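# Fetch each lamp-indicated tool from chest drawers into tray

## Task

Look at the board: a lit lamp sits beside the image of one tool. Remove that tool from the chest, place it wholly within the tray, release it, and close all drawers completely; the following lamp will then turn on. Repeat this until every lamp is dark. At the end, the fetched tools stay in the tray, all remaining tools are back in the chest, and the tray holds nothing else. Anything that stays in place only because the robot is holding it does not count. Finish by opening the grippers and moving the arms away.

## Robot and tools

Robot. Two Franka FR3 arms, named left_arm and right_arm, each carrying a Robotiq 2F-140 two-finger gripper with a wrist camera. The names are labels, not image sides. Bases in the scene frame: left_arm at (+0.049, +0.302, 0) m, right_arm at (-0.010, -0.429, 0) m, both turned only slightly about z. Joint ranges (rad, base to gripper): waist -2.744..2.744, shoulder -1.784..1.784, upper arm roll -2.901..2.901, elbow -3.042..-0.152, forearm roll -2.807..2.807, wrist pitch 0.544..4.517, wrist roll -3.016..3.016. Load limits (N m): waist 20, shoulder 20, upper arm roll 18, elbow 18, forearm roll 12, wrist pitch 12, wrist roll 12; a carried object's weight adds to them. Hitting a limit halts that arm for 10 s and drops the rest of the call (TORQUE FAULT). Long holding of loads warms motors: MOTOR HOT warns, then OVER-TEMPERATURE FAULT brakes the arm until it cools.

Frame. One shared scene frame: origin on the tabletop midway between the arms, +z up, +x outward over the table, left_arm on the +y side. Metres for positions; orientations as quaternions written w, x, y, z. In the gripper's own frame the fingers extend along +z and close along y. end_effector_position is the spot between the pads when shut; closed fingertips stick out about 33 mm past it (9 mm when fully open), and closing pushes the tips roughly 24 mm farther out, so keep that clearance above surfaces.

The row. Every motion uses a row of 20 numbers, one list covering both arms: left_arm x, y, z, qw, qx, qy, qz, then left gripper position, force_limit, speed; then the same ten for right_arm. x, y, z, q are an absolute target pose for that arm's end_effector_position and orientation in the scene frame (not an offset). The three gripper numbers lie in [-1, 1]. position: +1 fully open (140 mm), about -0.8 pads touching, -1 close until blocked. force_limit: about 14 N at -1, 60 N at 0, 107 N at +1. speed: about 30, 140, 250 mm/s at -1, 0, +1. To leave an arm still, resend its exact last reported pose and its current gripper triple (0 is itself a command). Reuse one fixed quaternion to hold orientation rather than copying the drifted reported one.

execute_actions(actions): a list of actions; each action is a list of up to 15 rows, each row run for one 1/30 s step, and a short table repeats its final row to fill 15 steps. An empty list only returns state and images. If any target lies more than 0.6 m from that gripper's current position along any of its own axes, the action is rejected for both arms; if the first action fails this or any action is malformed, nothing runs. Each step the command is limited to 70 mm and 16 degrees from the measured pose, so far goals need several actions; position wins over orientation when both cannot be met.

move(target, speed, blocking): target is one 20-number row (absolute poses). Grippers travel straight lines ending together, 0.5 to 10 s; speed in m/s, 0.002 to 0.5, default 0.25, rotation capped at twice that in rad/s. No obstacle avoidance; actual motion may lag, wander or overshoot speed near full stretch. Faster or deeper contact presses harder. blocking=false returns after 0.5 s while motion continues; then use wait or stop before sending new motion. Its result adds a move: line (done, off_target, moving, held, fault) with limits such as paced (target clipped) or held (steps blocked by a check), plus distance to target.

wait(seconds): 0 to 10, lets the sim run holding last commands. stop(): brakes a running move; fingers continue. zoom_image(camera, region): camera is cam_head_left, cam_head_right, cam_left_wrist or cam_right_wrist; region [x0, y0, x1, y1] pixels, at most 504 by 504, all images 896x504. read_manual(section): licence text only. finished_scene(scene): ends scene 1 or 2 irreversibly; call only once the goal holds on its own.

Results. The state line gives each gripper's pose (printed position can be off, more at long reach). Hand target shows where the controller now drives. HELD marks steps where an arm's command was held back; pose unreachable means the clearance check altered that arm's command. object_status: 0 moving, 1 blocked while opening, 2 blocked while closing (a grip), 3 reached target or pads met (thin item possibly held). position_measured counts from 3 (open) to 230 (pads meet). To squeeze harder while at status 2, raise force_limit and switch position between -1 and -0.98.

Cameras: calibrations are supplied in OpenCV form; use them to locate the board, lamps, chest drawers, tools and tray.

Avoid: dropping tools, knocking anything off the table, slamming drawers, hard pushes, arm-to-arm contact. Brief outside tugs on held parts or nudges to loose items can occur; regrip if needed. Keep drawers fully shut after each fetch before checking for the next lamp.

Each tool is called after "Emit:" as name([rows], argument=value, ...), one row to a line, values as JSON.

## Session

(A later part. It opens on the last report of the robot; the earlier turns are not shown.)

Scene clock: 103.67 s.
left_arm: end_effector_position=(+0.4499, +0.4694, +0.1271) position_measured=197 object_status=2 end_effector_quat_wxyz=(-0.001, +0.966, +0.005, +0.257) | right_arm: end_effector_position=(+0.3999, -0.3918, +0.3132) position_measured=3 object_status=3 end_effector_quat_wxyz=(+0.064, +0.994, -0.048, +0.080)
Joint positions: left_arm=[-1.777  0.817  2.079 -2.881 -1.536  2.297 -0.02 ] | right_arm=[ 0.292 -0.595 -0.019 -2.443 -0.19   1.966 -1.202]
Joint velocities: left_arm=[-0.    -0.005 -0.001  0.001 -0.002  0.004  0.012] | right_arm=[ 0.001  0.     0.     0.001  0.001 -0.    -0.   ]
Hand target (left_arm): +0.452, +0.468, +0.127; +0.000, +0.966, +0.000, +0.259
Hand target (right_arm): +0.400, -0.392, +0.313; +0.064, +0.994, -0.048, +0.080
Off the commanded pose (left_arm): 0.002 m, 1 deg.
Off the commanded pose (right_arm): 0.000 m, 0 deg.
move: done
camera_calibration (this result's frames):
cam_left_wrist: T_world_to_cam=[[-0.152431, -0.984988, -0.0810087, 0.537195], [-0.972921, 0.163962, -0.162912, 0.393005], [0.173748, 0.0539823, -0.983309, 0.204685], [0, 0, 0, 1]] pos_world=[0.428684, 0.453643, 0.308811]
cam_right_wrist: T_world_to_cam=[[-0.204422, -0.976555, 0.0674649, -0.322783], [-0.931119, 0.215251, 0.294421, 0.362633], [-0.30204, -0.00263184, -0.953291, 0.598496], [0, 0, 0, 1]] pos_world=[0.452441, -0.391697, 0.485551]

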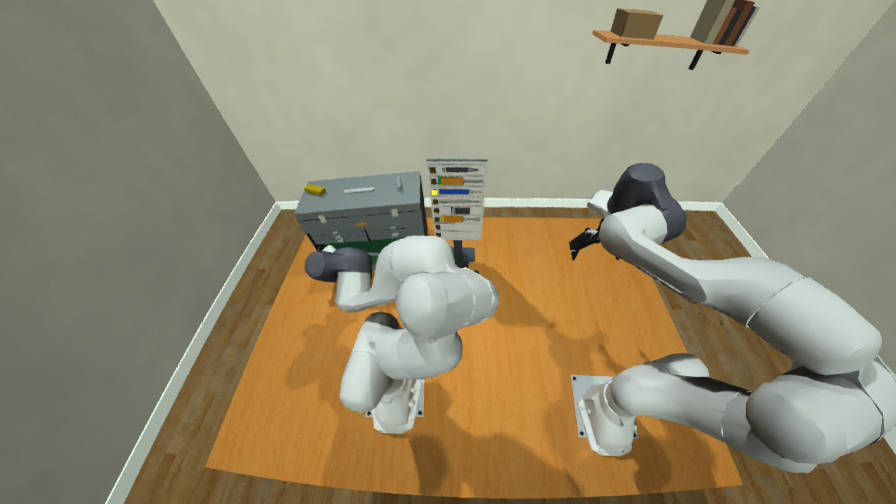

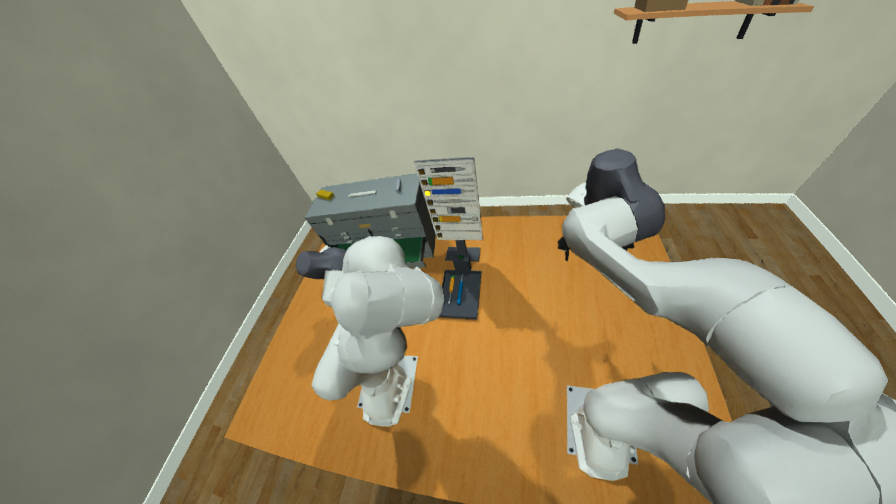

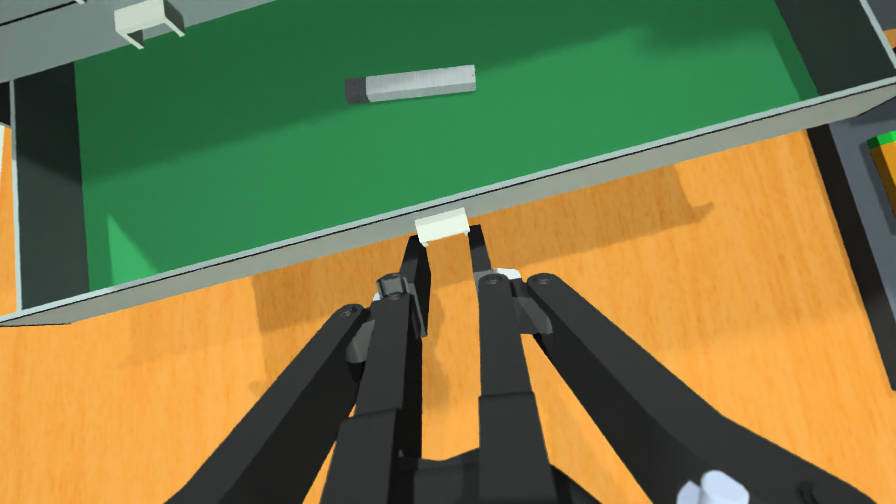

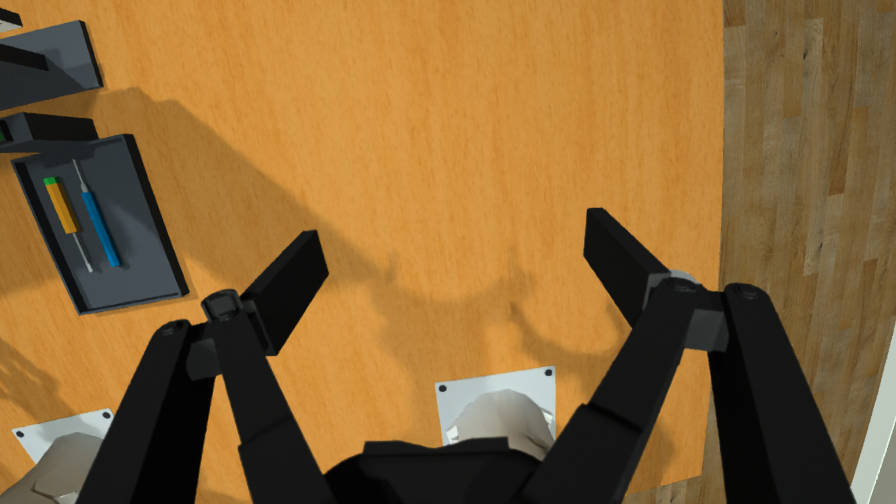

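Emit:
move(target=[0.597,0.482,0.122,0,0.924,0,0.383,-1,0.5,0,0.4,-0.392,0.313,0.064,0.994,-0.048,0.08,1,0,0], speed=0.08)

Emit:
wait(seconds=0.7)

Emit:
zoom_image(camera="cam_head_left", region=[400,140,520,250])

Scene clock: 106.10 s.
left_arm: end_effector_position=(+0.5915, +0.4825, +0.1213) position_measured=197 object_status=2 end_effector_quat_wxyz=(+0.002, +0.926, +0.009, +0.378) | right_arm: end_effector_position=(+0.3999, -0.3918, +0.3132) position_measured=3 object_status=3 end_effector_quat_wxyz=(+0.064, +0.994, -0.048, +0.080)
Joint positions: left_arm=[-1.344  0.62   1.618 -2.59  -2.036  2.397  0.315] | right_arm=[ 0.292 -0.595 -0.019 -2.443 -0.19   1.966 -1.202]
Joint velocities: left_arm=[ 0.006  0.    -0.005 -0.001 -0.009 -0.007  0.043] | right_arm=[ 0.    -0.     0.001 -0.     0.001  0.001  0.001]
Hand target (left_arm): +0.597, +0.480, +0.123; +0.001, +0.924, +0.001, +0.382
Hand target (right_arm): +0.400, -0.392, +0.313; +0.064, +0.994, -0.048, +0.080
Off the commanded pose (left_arm): 0.006 m, 1 deg.
Off the commanded pose (right_arm): 0.000 m, 0 deg.
move: off_target (left_arm)
camera_calibration (this result's frames):
cam_left_wrist: T_world_to_cam=[[-0.120757, -0.986527, -0.110377, 0.556792], [-0.901549, 0.155529, -0.403757, 0.51872], [0.415484, 0.0507539, -0.908183, 0.0231692], [0, 0, 0, 1]] pos_world=[0.525262, 0.467438, 0.291936]
cam_right_wrist: T_world_to_cam=[[-0.204422, -0.976555, 0.0674649, -0.322783], [-0.931119, 0.215251, 0.294421, 0.362633], [-0.30204, -0.00263182, -0.953292, 0.598496], [0, 0, 0, 1]] pos_world=[0.452441, -0.391697, 0.485551]

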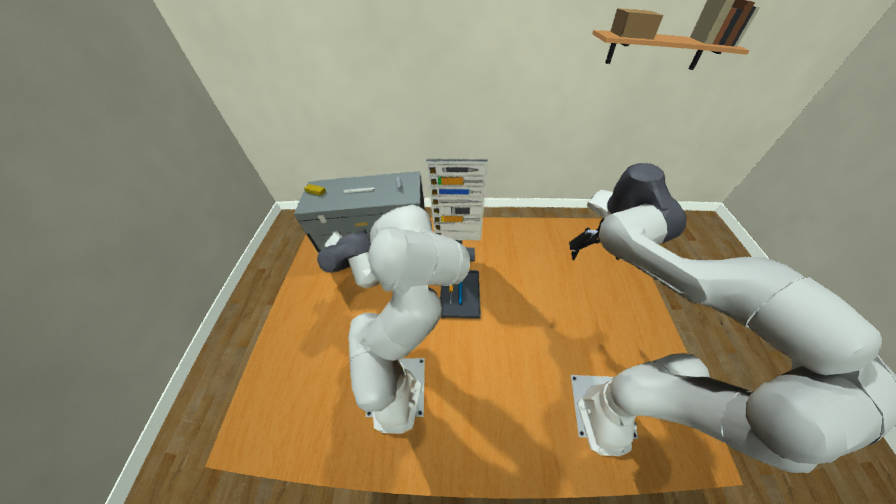

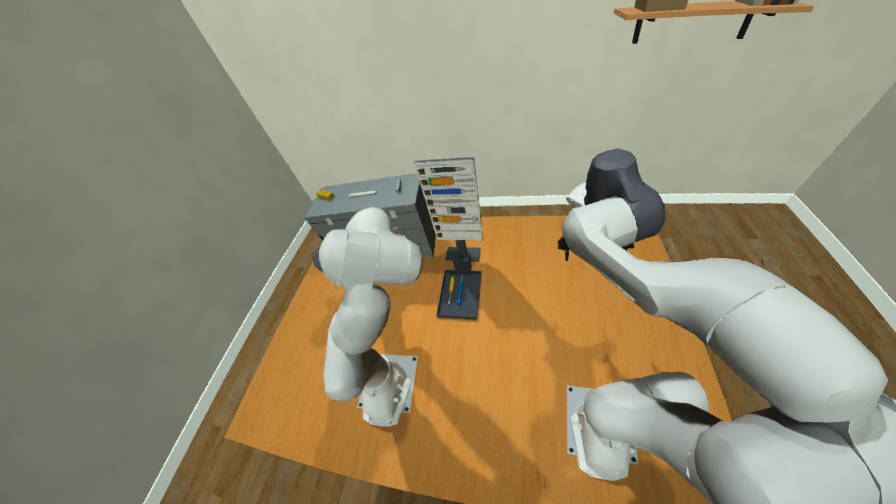

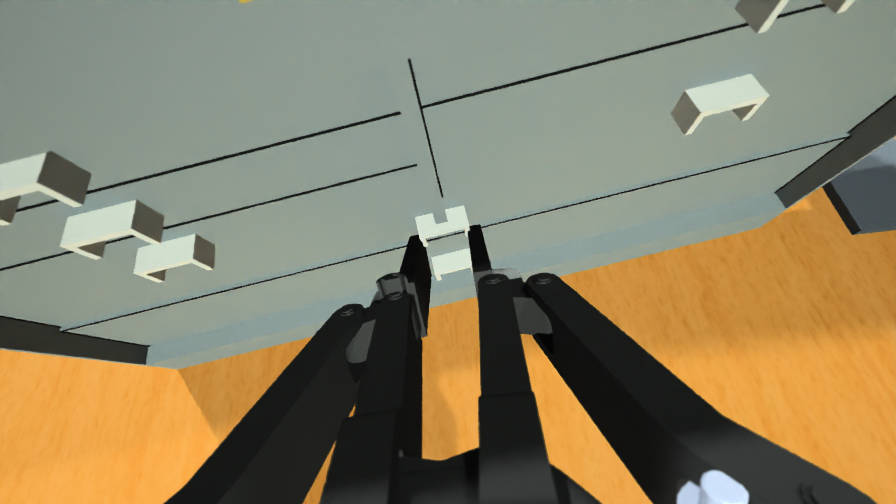

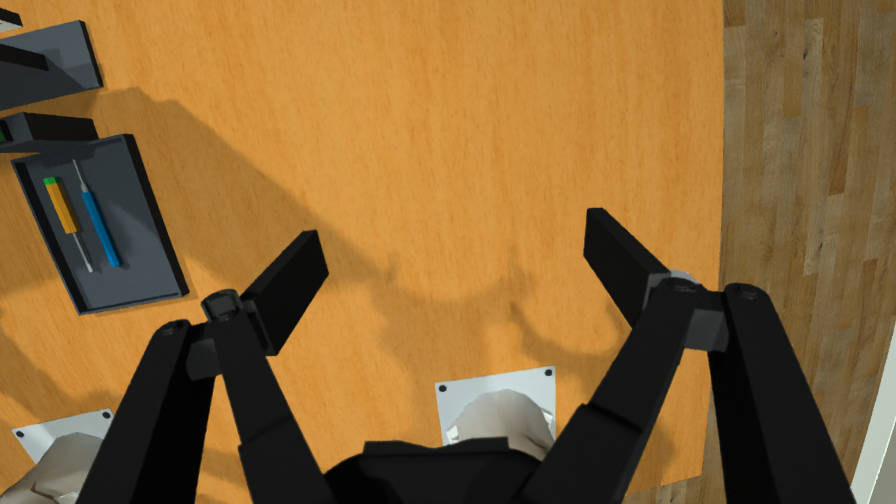

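Scene clock: 106.80 s.
left_arm: end_effector_position=(+0.5915, +0.4827, +0.1213) position_measured=197 object_status=2 end_effector_quat_wxyz=(+0.000, +0.926, +0.005, +0.378) | right_arm: end_effector_position=(+0.3999, -0.3918, +0.3132) position_measured=3 object_status=3 end_effector_quat_wxyz=(+0.064, +0.994, -0.048, +0.080)
Joint positions: left_arm=[-1.343  0.62   1.617 -2.59  -2.037  2.396  0.324] | right_arm=[ 0.292 -0.595 -0.019 -2.443 -0.19   1.966 -1.202]
Joint velocities: left_arm=[-0.    -0.001 -0.    -0.     0.001  0.     0.004] | right_arm=[-0.001 -0.001 -0.    -0.     0.    -0.     0.001]
Hand target (left_arm): +0.597, +0.480, +0.123; +0.001, +0.924, +0.001, +0.382
Hand target (right_arm): +0.400, -0.392, +0.313; +0.064, +0.994, -0.048, +0.080
Off the commanded pose (left_arm): 0.006 m, 1 deg.
Off the commanded pose (right_arm): 0.000 m, 0 deg.
wait: 0.70 s; at rest by 0.17 s
camera_calibration (this result's frames):
cam_left_wrist: T_world_to_cam=[[-0.126301, -0.985195, -0.115925, 0.560262], [-0.90039, 0.162901, -0.403437, 0.514443], [0.416348, 0.0534234, -0.907634, 0.0212552], [0, 0, 0, 1]] pos_world=[0.525112, 0.467029, 0.291786]
cam_right_wrist: T_world_to_cam=[[-0.204422, -0.976555, 0.0674647, -0.322783], [-0.931119, 0.215251, 0.294421, 0.362633], [-0.30204, -0.00263167, -0.953292, 0.598496], [0, 0, 0, 1]] pos_world=[0.452441, -0.391697, 0.485551]

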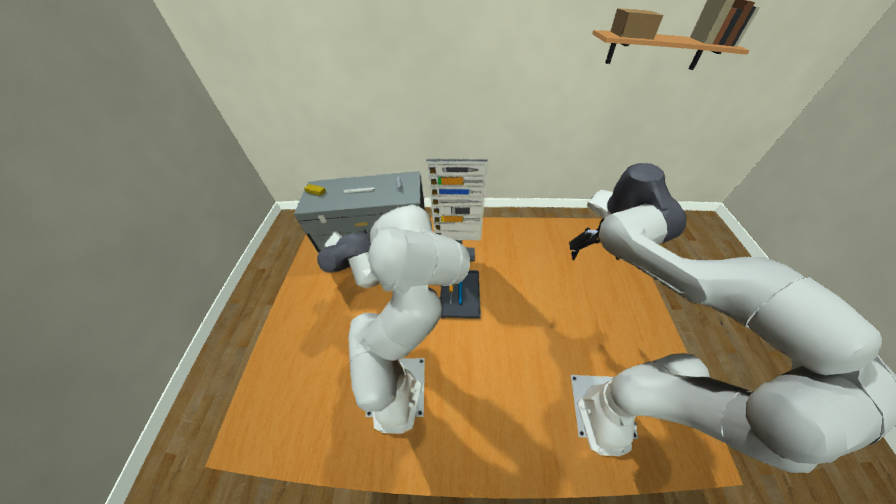

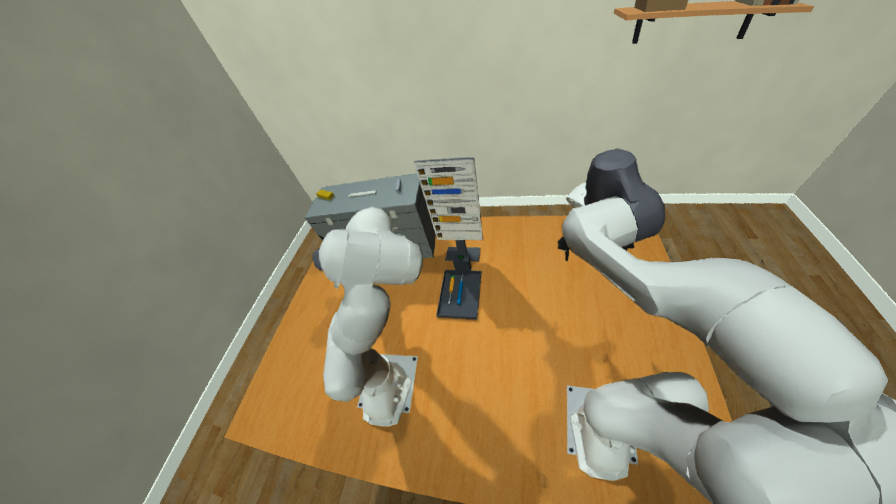

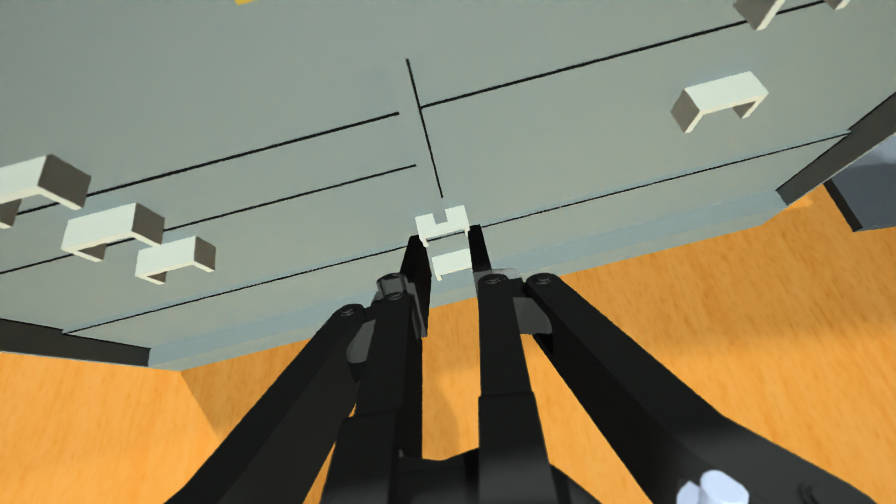

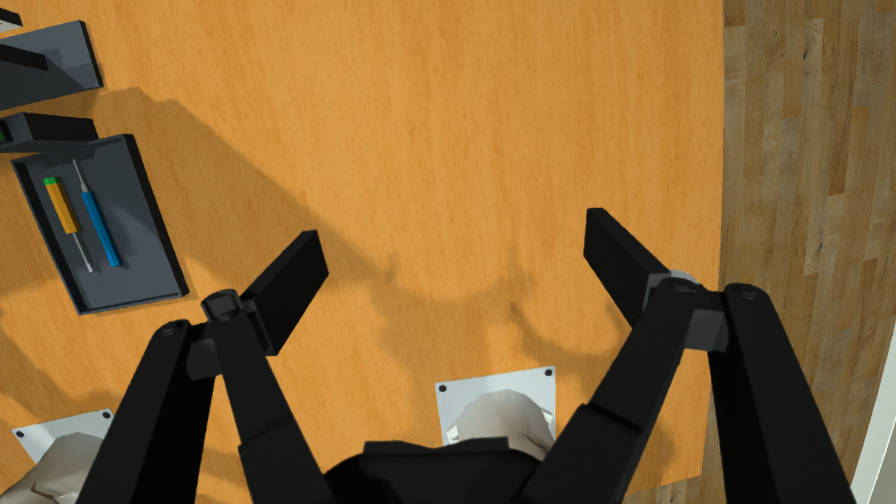

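Region (400, 140, 520, 250) of cam_head_left's 896x504 image, scaled by 4.200, with more detail than that image has; it fills the top 462 rows of this view, and the rest is white.

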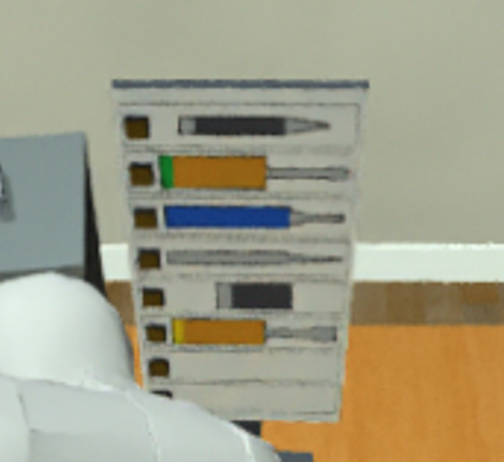

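No lamp lit. Release and clear.

Emit:
move(target=[0.59,0.482,0.122,0,0.924,0,0.383,0.2,0.5,0,0.4,-0.392,0.313,0.064,0.994,-0.048,0.08,1,0,0], speed=0.05)

Emit:
move(target=[0.5,0.475,0.2,0,0.924,0,0.383,0.2,0.5,0,0.4,-0.392,0.313,0.064,0.994,-0.048,0.08,1,0,0], speed=0.1)

Emit:
finished_scene(scene=1)

Scene clock: 107.60 s.
left_arm: end_effector_position=(+0.5897, +0.4828, +0.1214) position_measured=104 object_status=3 end_effector_quat_wxyz=(+0.001, +0.925, +0.004, +0.381) | right_arm: end_effector_position=(+0.3999, -0.3918, +0.3132) position_measured=3 object_status=3 end_effector_quat_wxyz=(+0.064, +0.994, -0.048, +0.080)
Joint positions: left_arm=[-1.347  0.62   1.624 -2.598 -2.045  2.389  0.338] | right_arm=[ 0.292 -0.595 -0.019 -2.443 -0.19   1.966 -1.202]
Joint velocities: left_arm=[-0.001  0.002  0.002 -0.002 -0.005 -0.006  0.018] | right_arm=[-0.    -0.     0.001  0.     0.002 -0.     0.001]
Hand target (left_arm): +0.590, +0.482, +0.122; +0.000, +0.924, +0.000, +0.383
Hand target (right_arm): +0.400, -0.392, +0.313; +0.064, +0.994, -0.048, +0.080
Off the commanded pose (left_arm): 0.001 m, 1 deg.
Off the commanded pose (right_arm): 0.000 m, 0 deg.
move: done
camera_calibration (this result's frames):
cam_left_wrist: T_world_to_cam=[[-0.128969, -0.984688, -0.117289, 0.561687], [-0.897558, 0.166199, -0.408372, 0.510123], [0.421612, 0.0526066, -0.905249, 0.0190457], [0, 0, 0, 1]] pos_world=[0.522275, 0.467302, 0.291441]
cam_right_wrist: T_world_to_cam=[[-0.204422, -0.976555, 0.0674648, -0.322783], [-0.93112, 0.215251, 0.294421, 0.362633], [-0.30204, -0.00263184, -0.953292, 0.598496], [0, 0, 0, 1]] pos_world=[0.452441, -0.391697, 0.485551]

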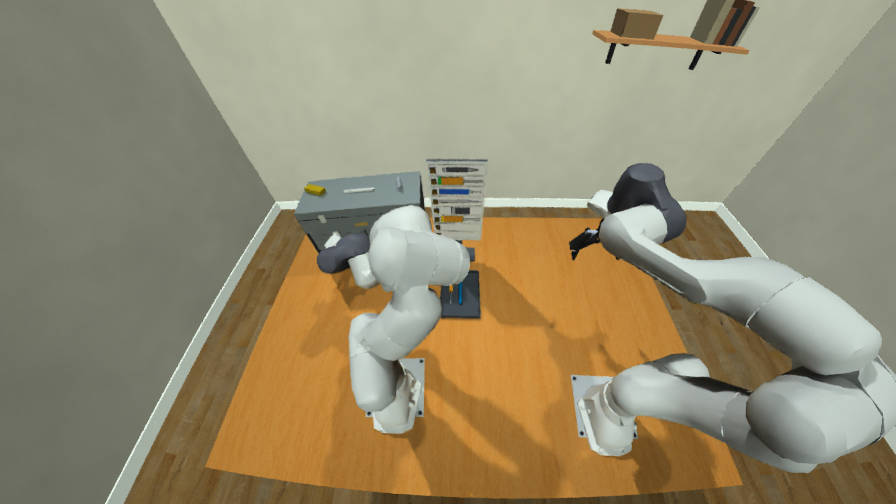

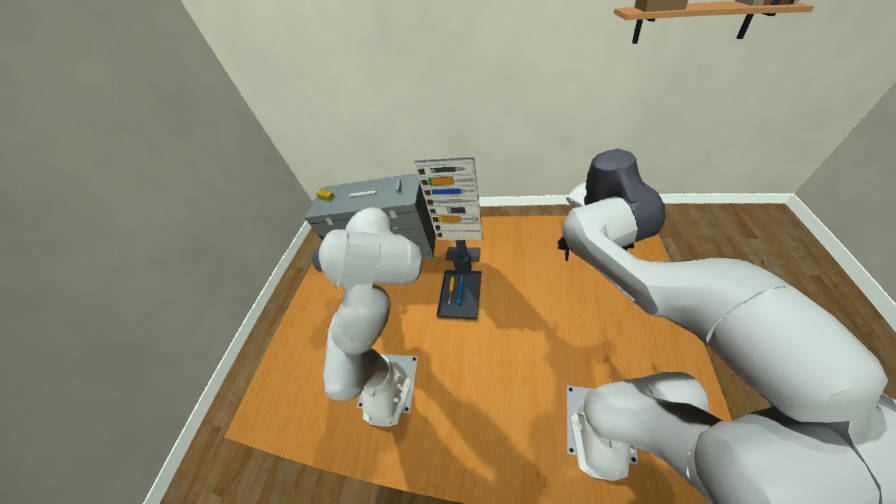

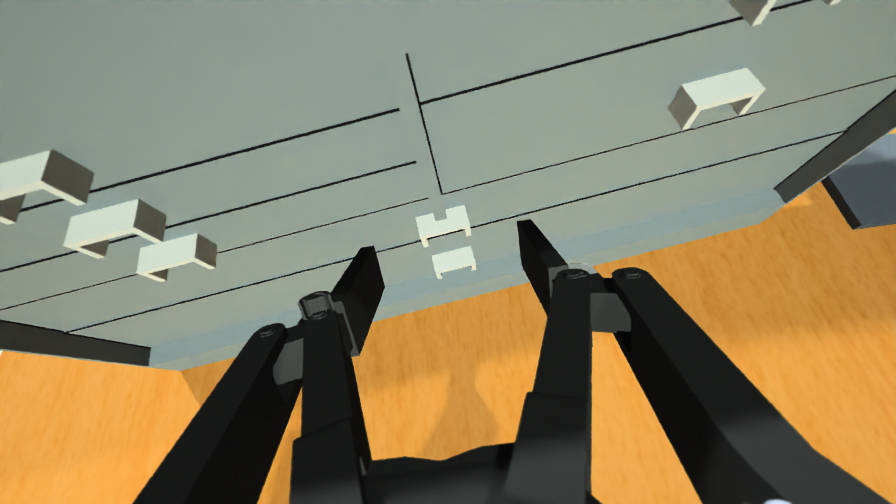

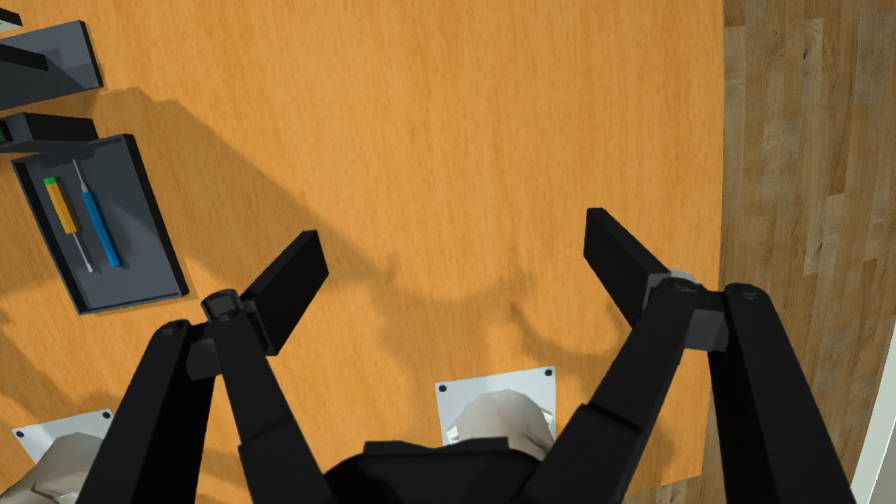

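Scene clock: 109.37 s.
left_arm: end_effector_position=(+0.5008, +0.4784, +0.1982) position_measured=104 object_status=3 end_effector_quat_wxyz=(-0.004, +0.923, -0.006, +0.384) | right_arm: end_effector_position=(+0.3999, -0.3918, +0.3132) position_measured=3 object_status=3 end_effector_quat_wxyz=(+0.064, +0.994, -0.048, +0.080)
Joint positions: left_arm=[-1.834  0.823  2.223 -2.861 -1.733  2.273  0.157] | right_arm=[ 0.292 -0.595 -0.019 -2.443 -0.19   1.966 -1.202]
Joint velocities: left_arm=[-0.007  0.001  0.005 -0.001  0.013 -0.001 -0.042] | right_arm=[ 0.    -0.001  0.    -0.    -0.002 -0.001 -0.001]
Hand target (left_arm): +0.500, +0.477, +0.197; +0.000, +0.924, +0.001, +0.382
Hand target (right_arm): +0.400, -0.392, +0.313; +0.064, +0.994, -0.048, +0.080
Off the commanded pose (left_arm): 0.004 m, 1 deg.
Off the commanded pose (right_arm): 0.000 m, 0 deg.
move: off_target (left_arm)
camera_calibration (this result's frames):
cam_left_wrist: T_world_to_cam=[[-0.141623, -0.980739, -0.134512, 0.562753], [-0.892764, 0.185245, -0.410679, 0.45142], [0.427687, 0.061926, -0.901803, 0.118158], [0, 0, 0, 1]] pos_world=[0.432176, 0.460974, 0.367641]
cam_right_wrist: T_world_to_cam=[[-0.204422, -0.976555, 0.0674648, -0.322783], [-0.931119, 0.215251, 0.294421, 0.362633], [-0.30204, -0.00263169, -0.953292, 0.598496], [0, 0, 0, 1]] pos_world=[0.452441, -0.391697, 0.485551]

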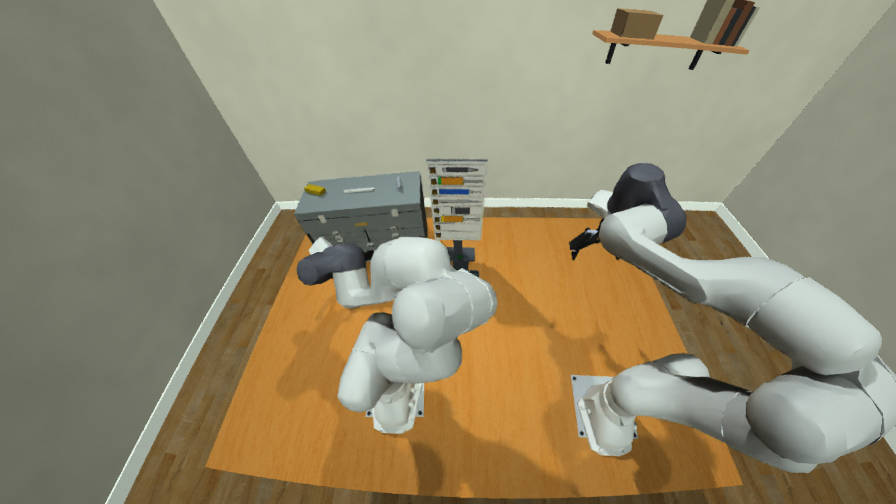

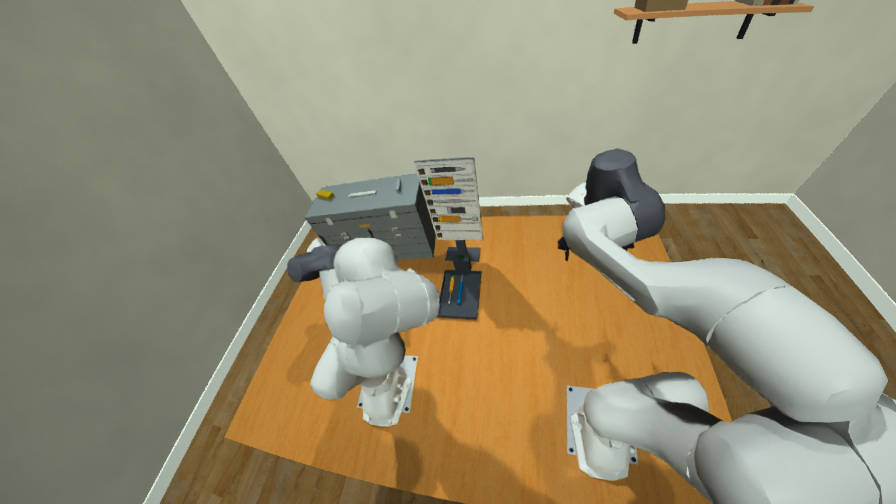

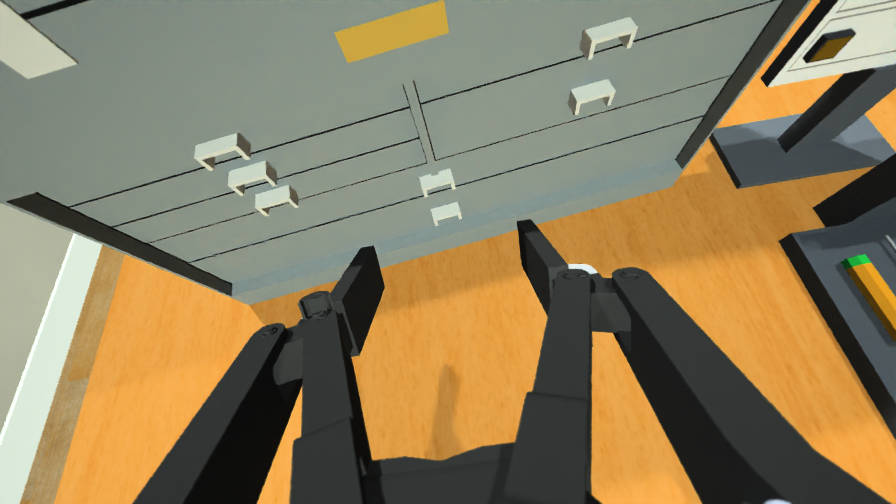

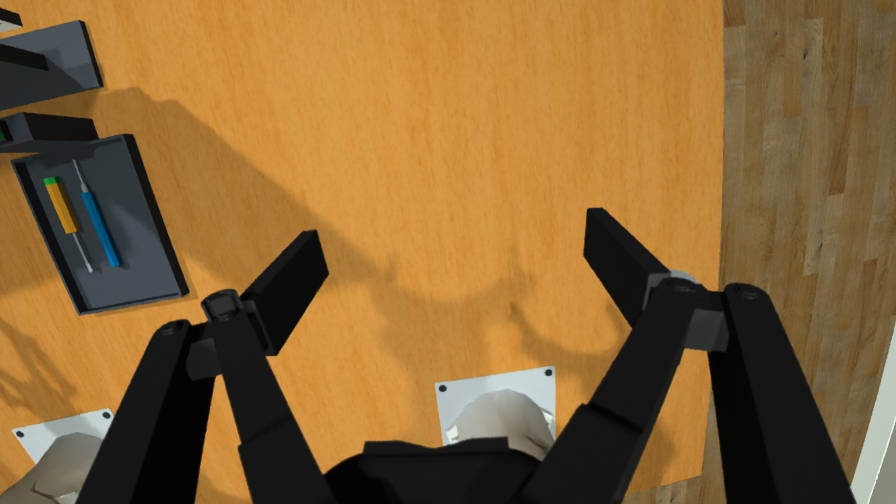

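The scene is finished: the task was done.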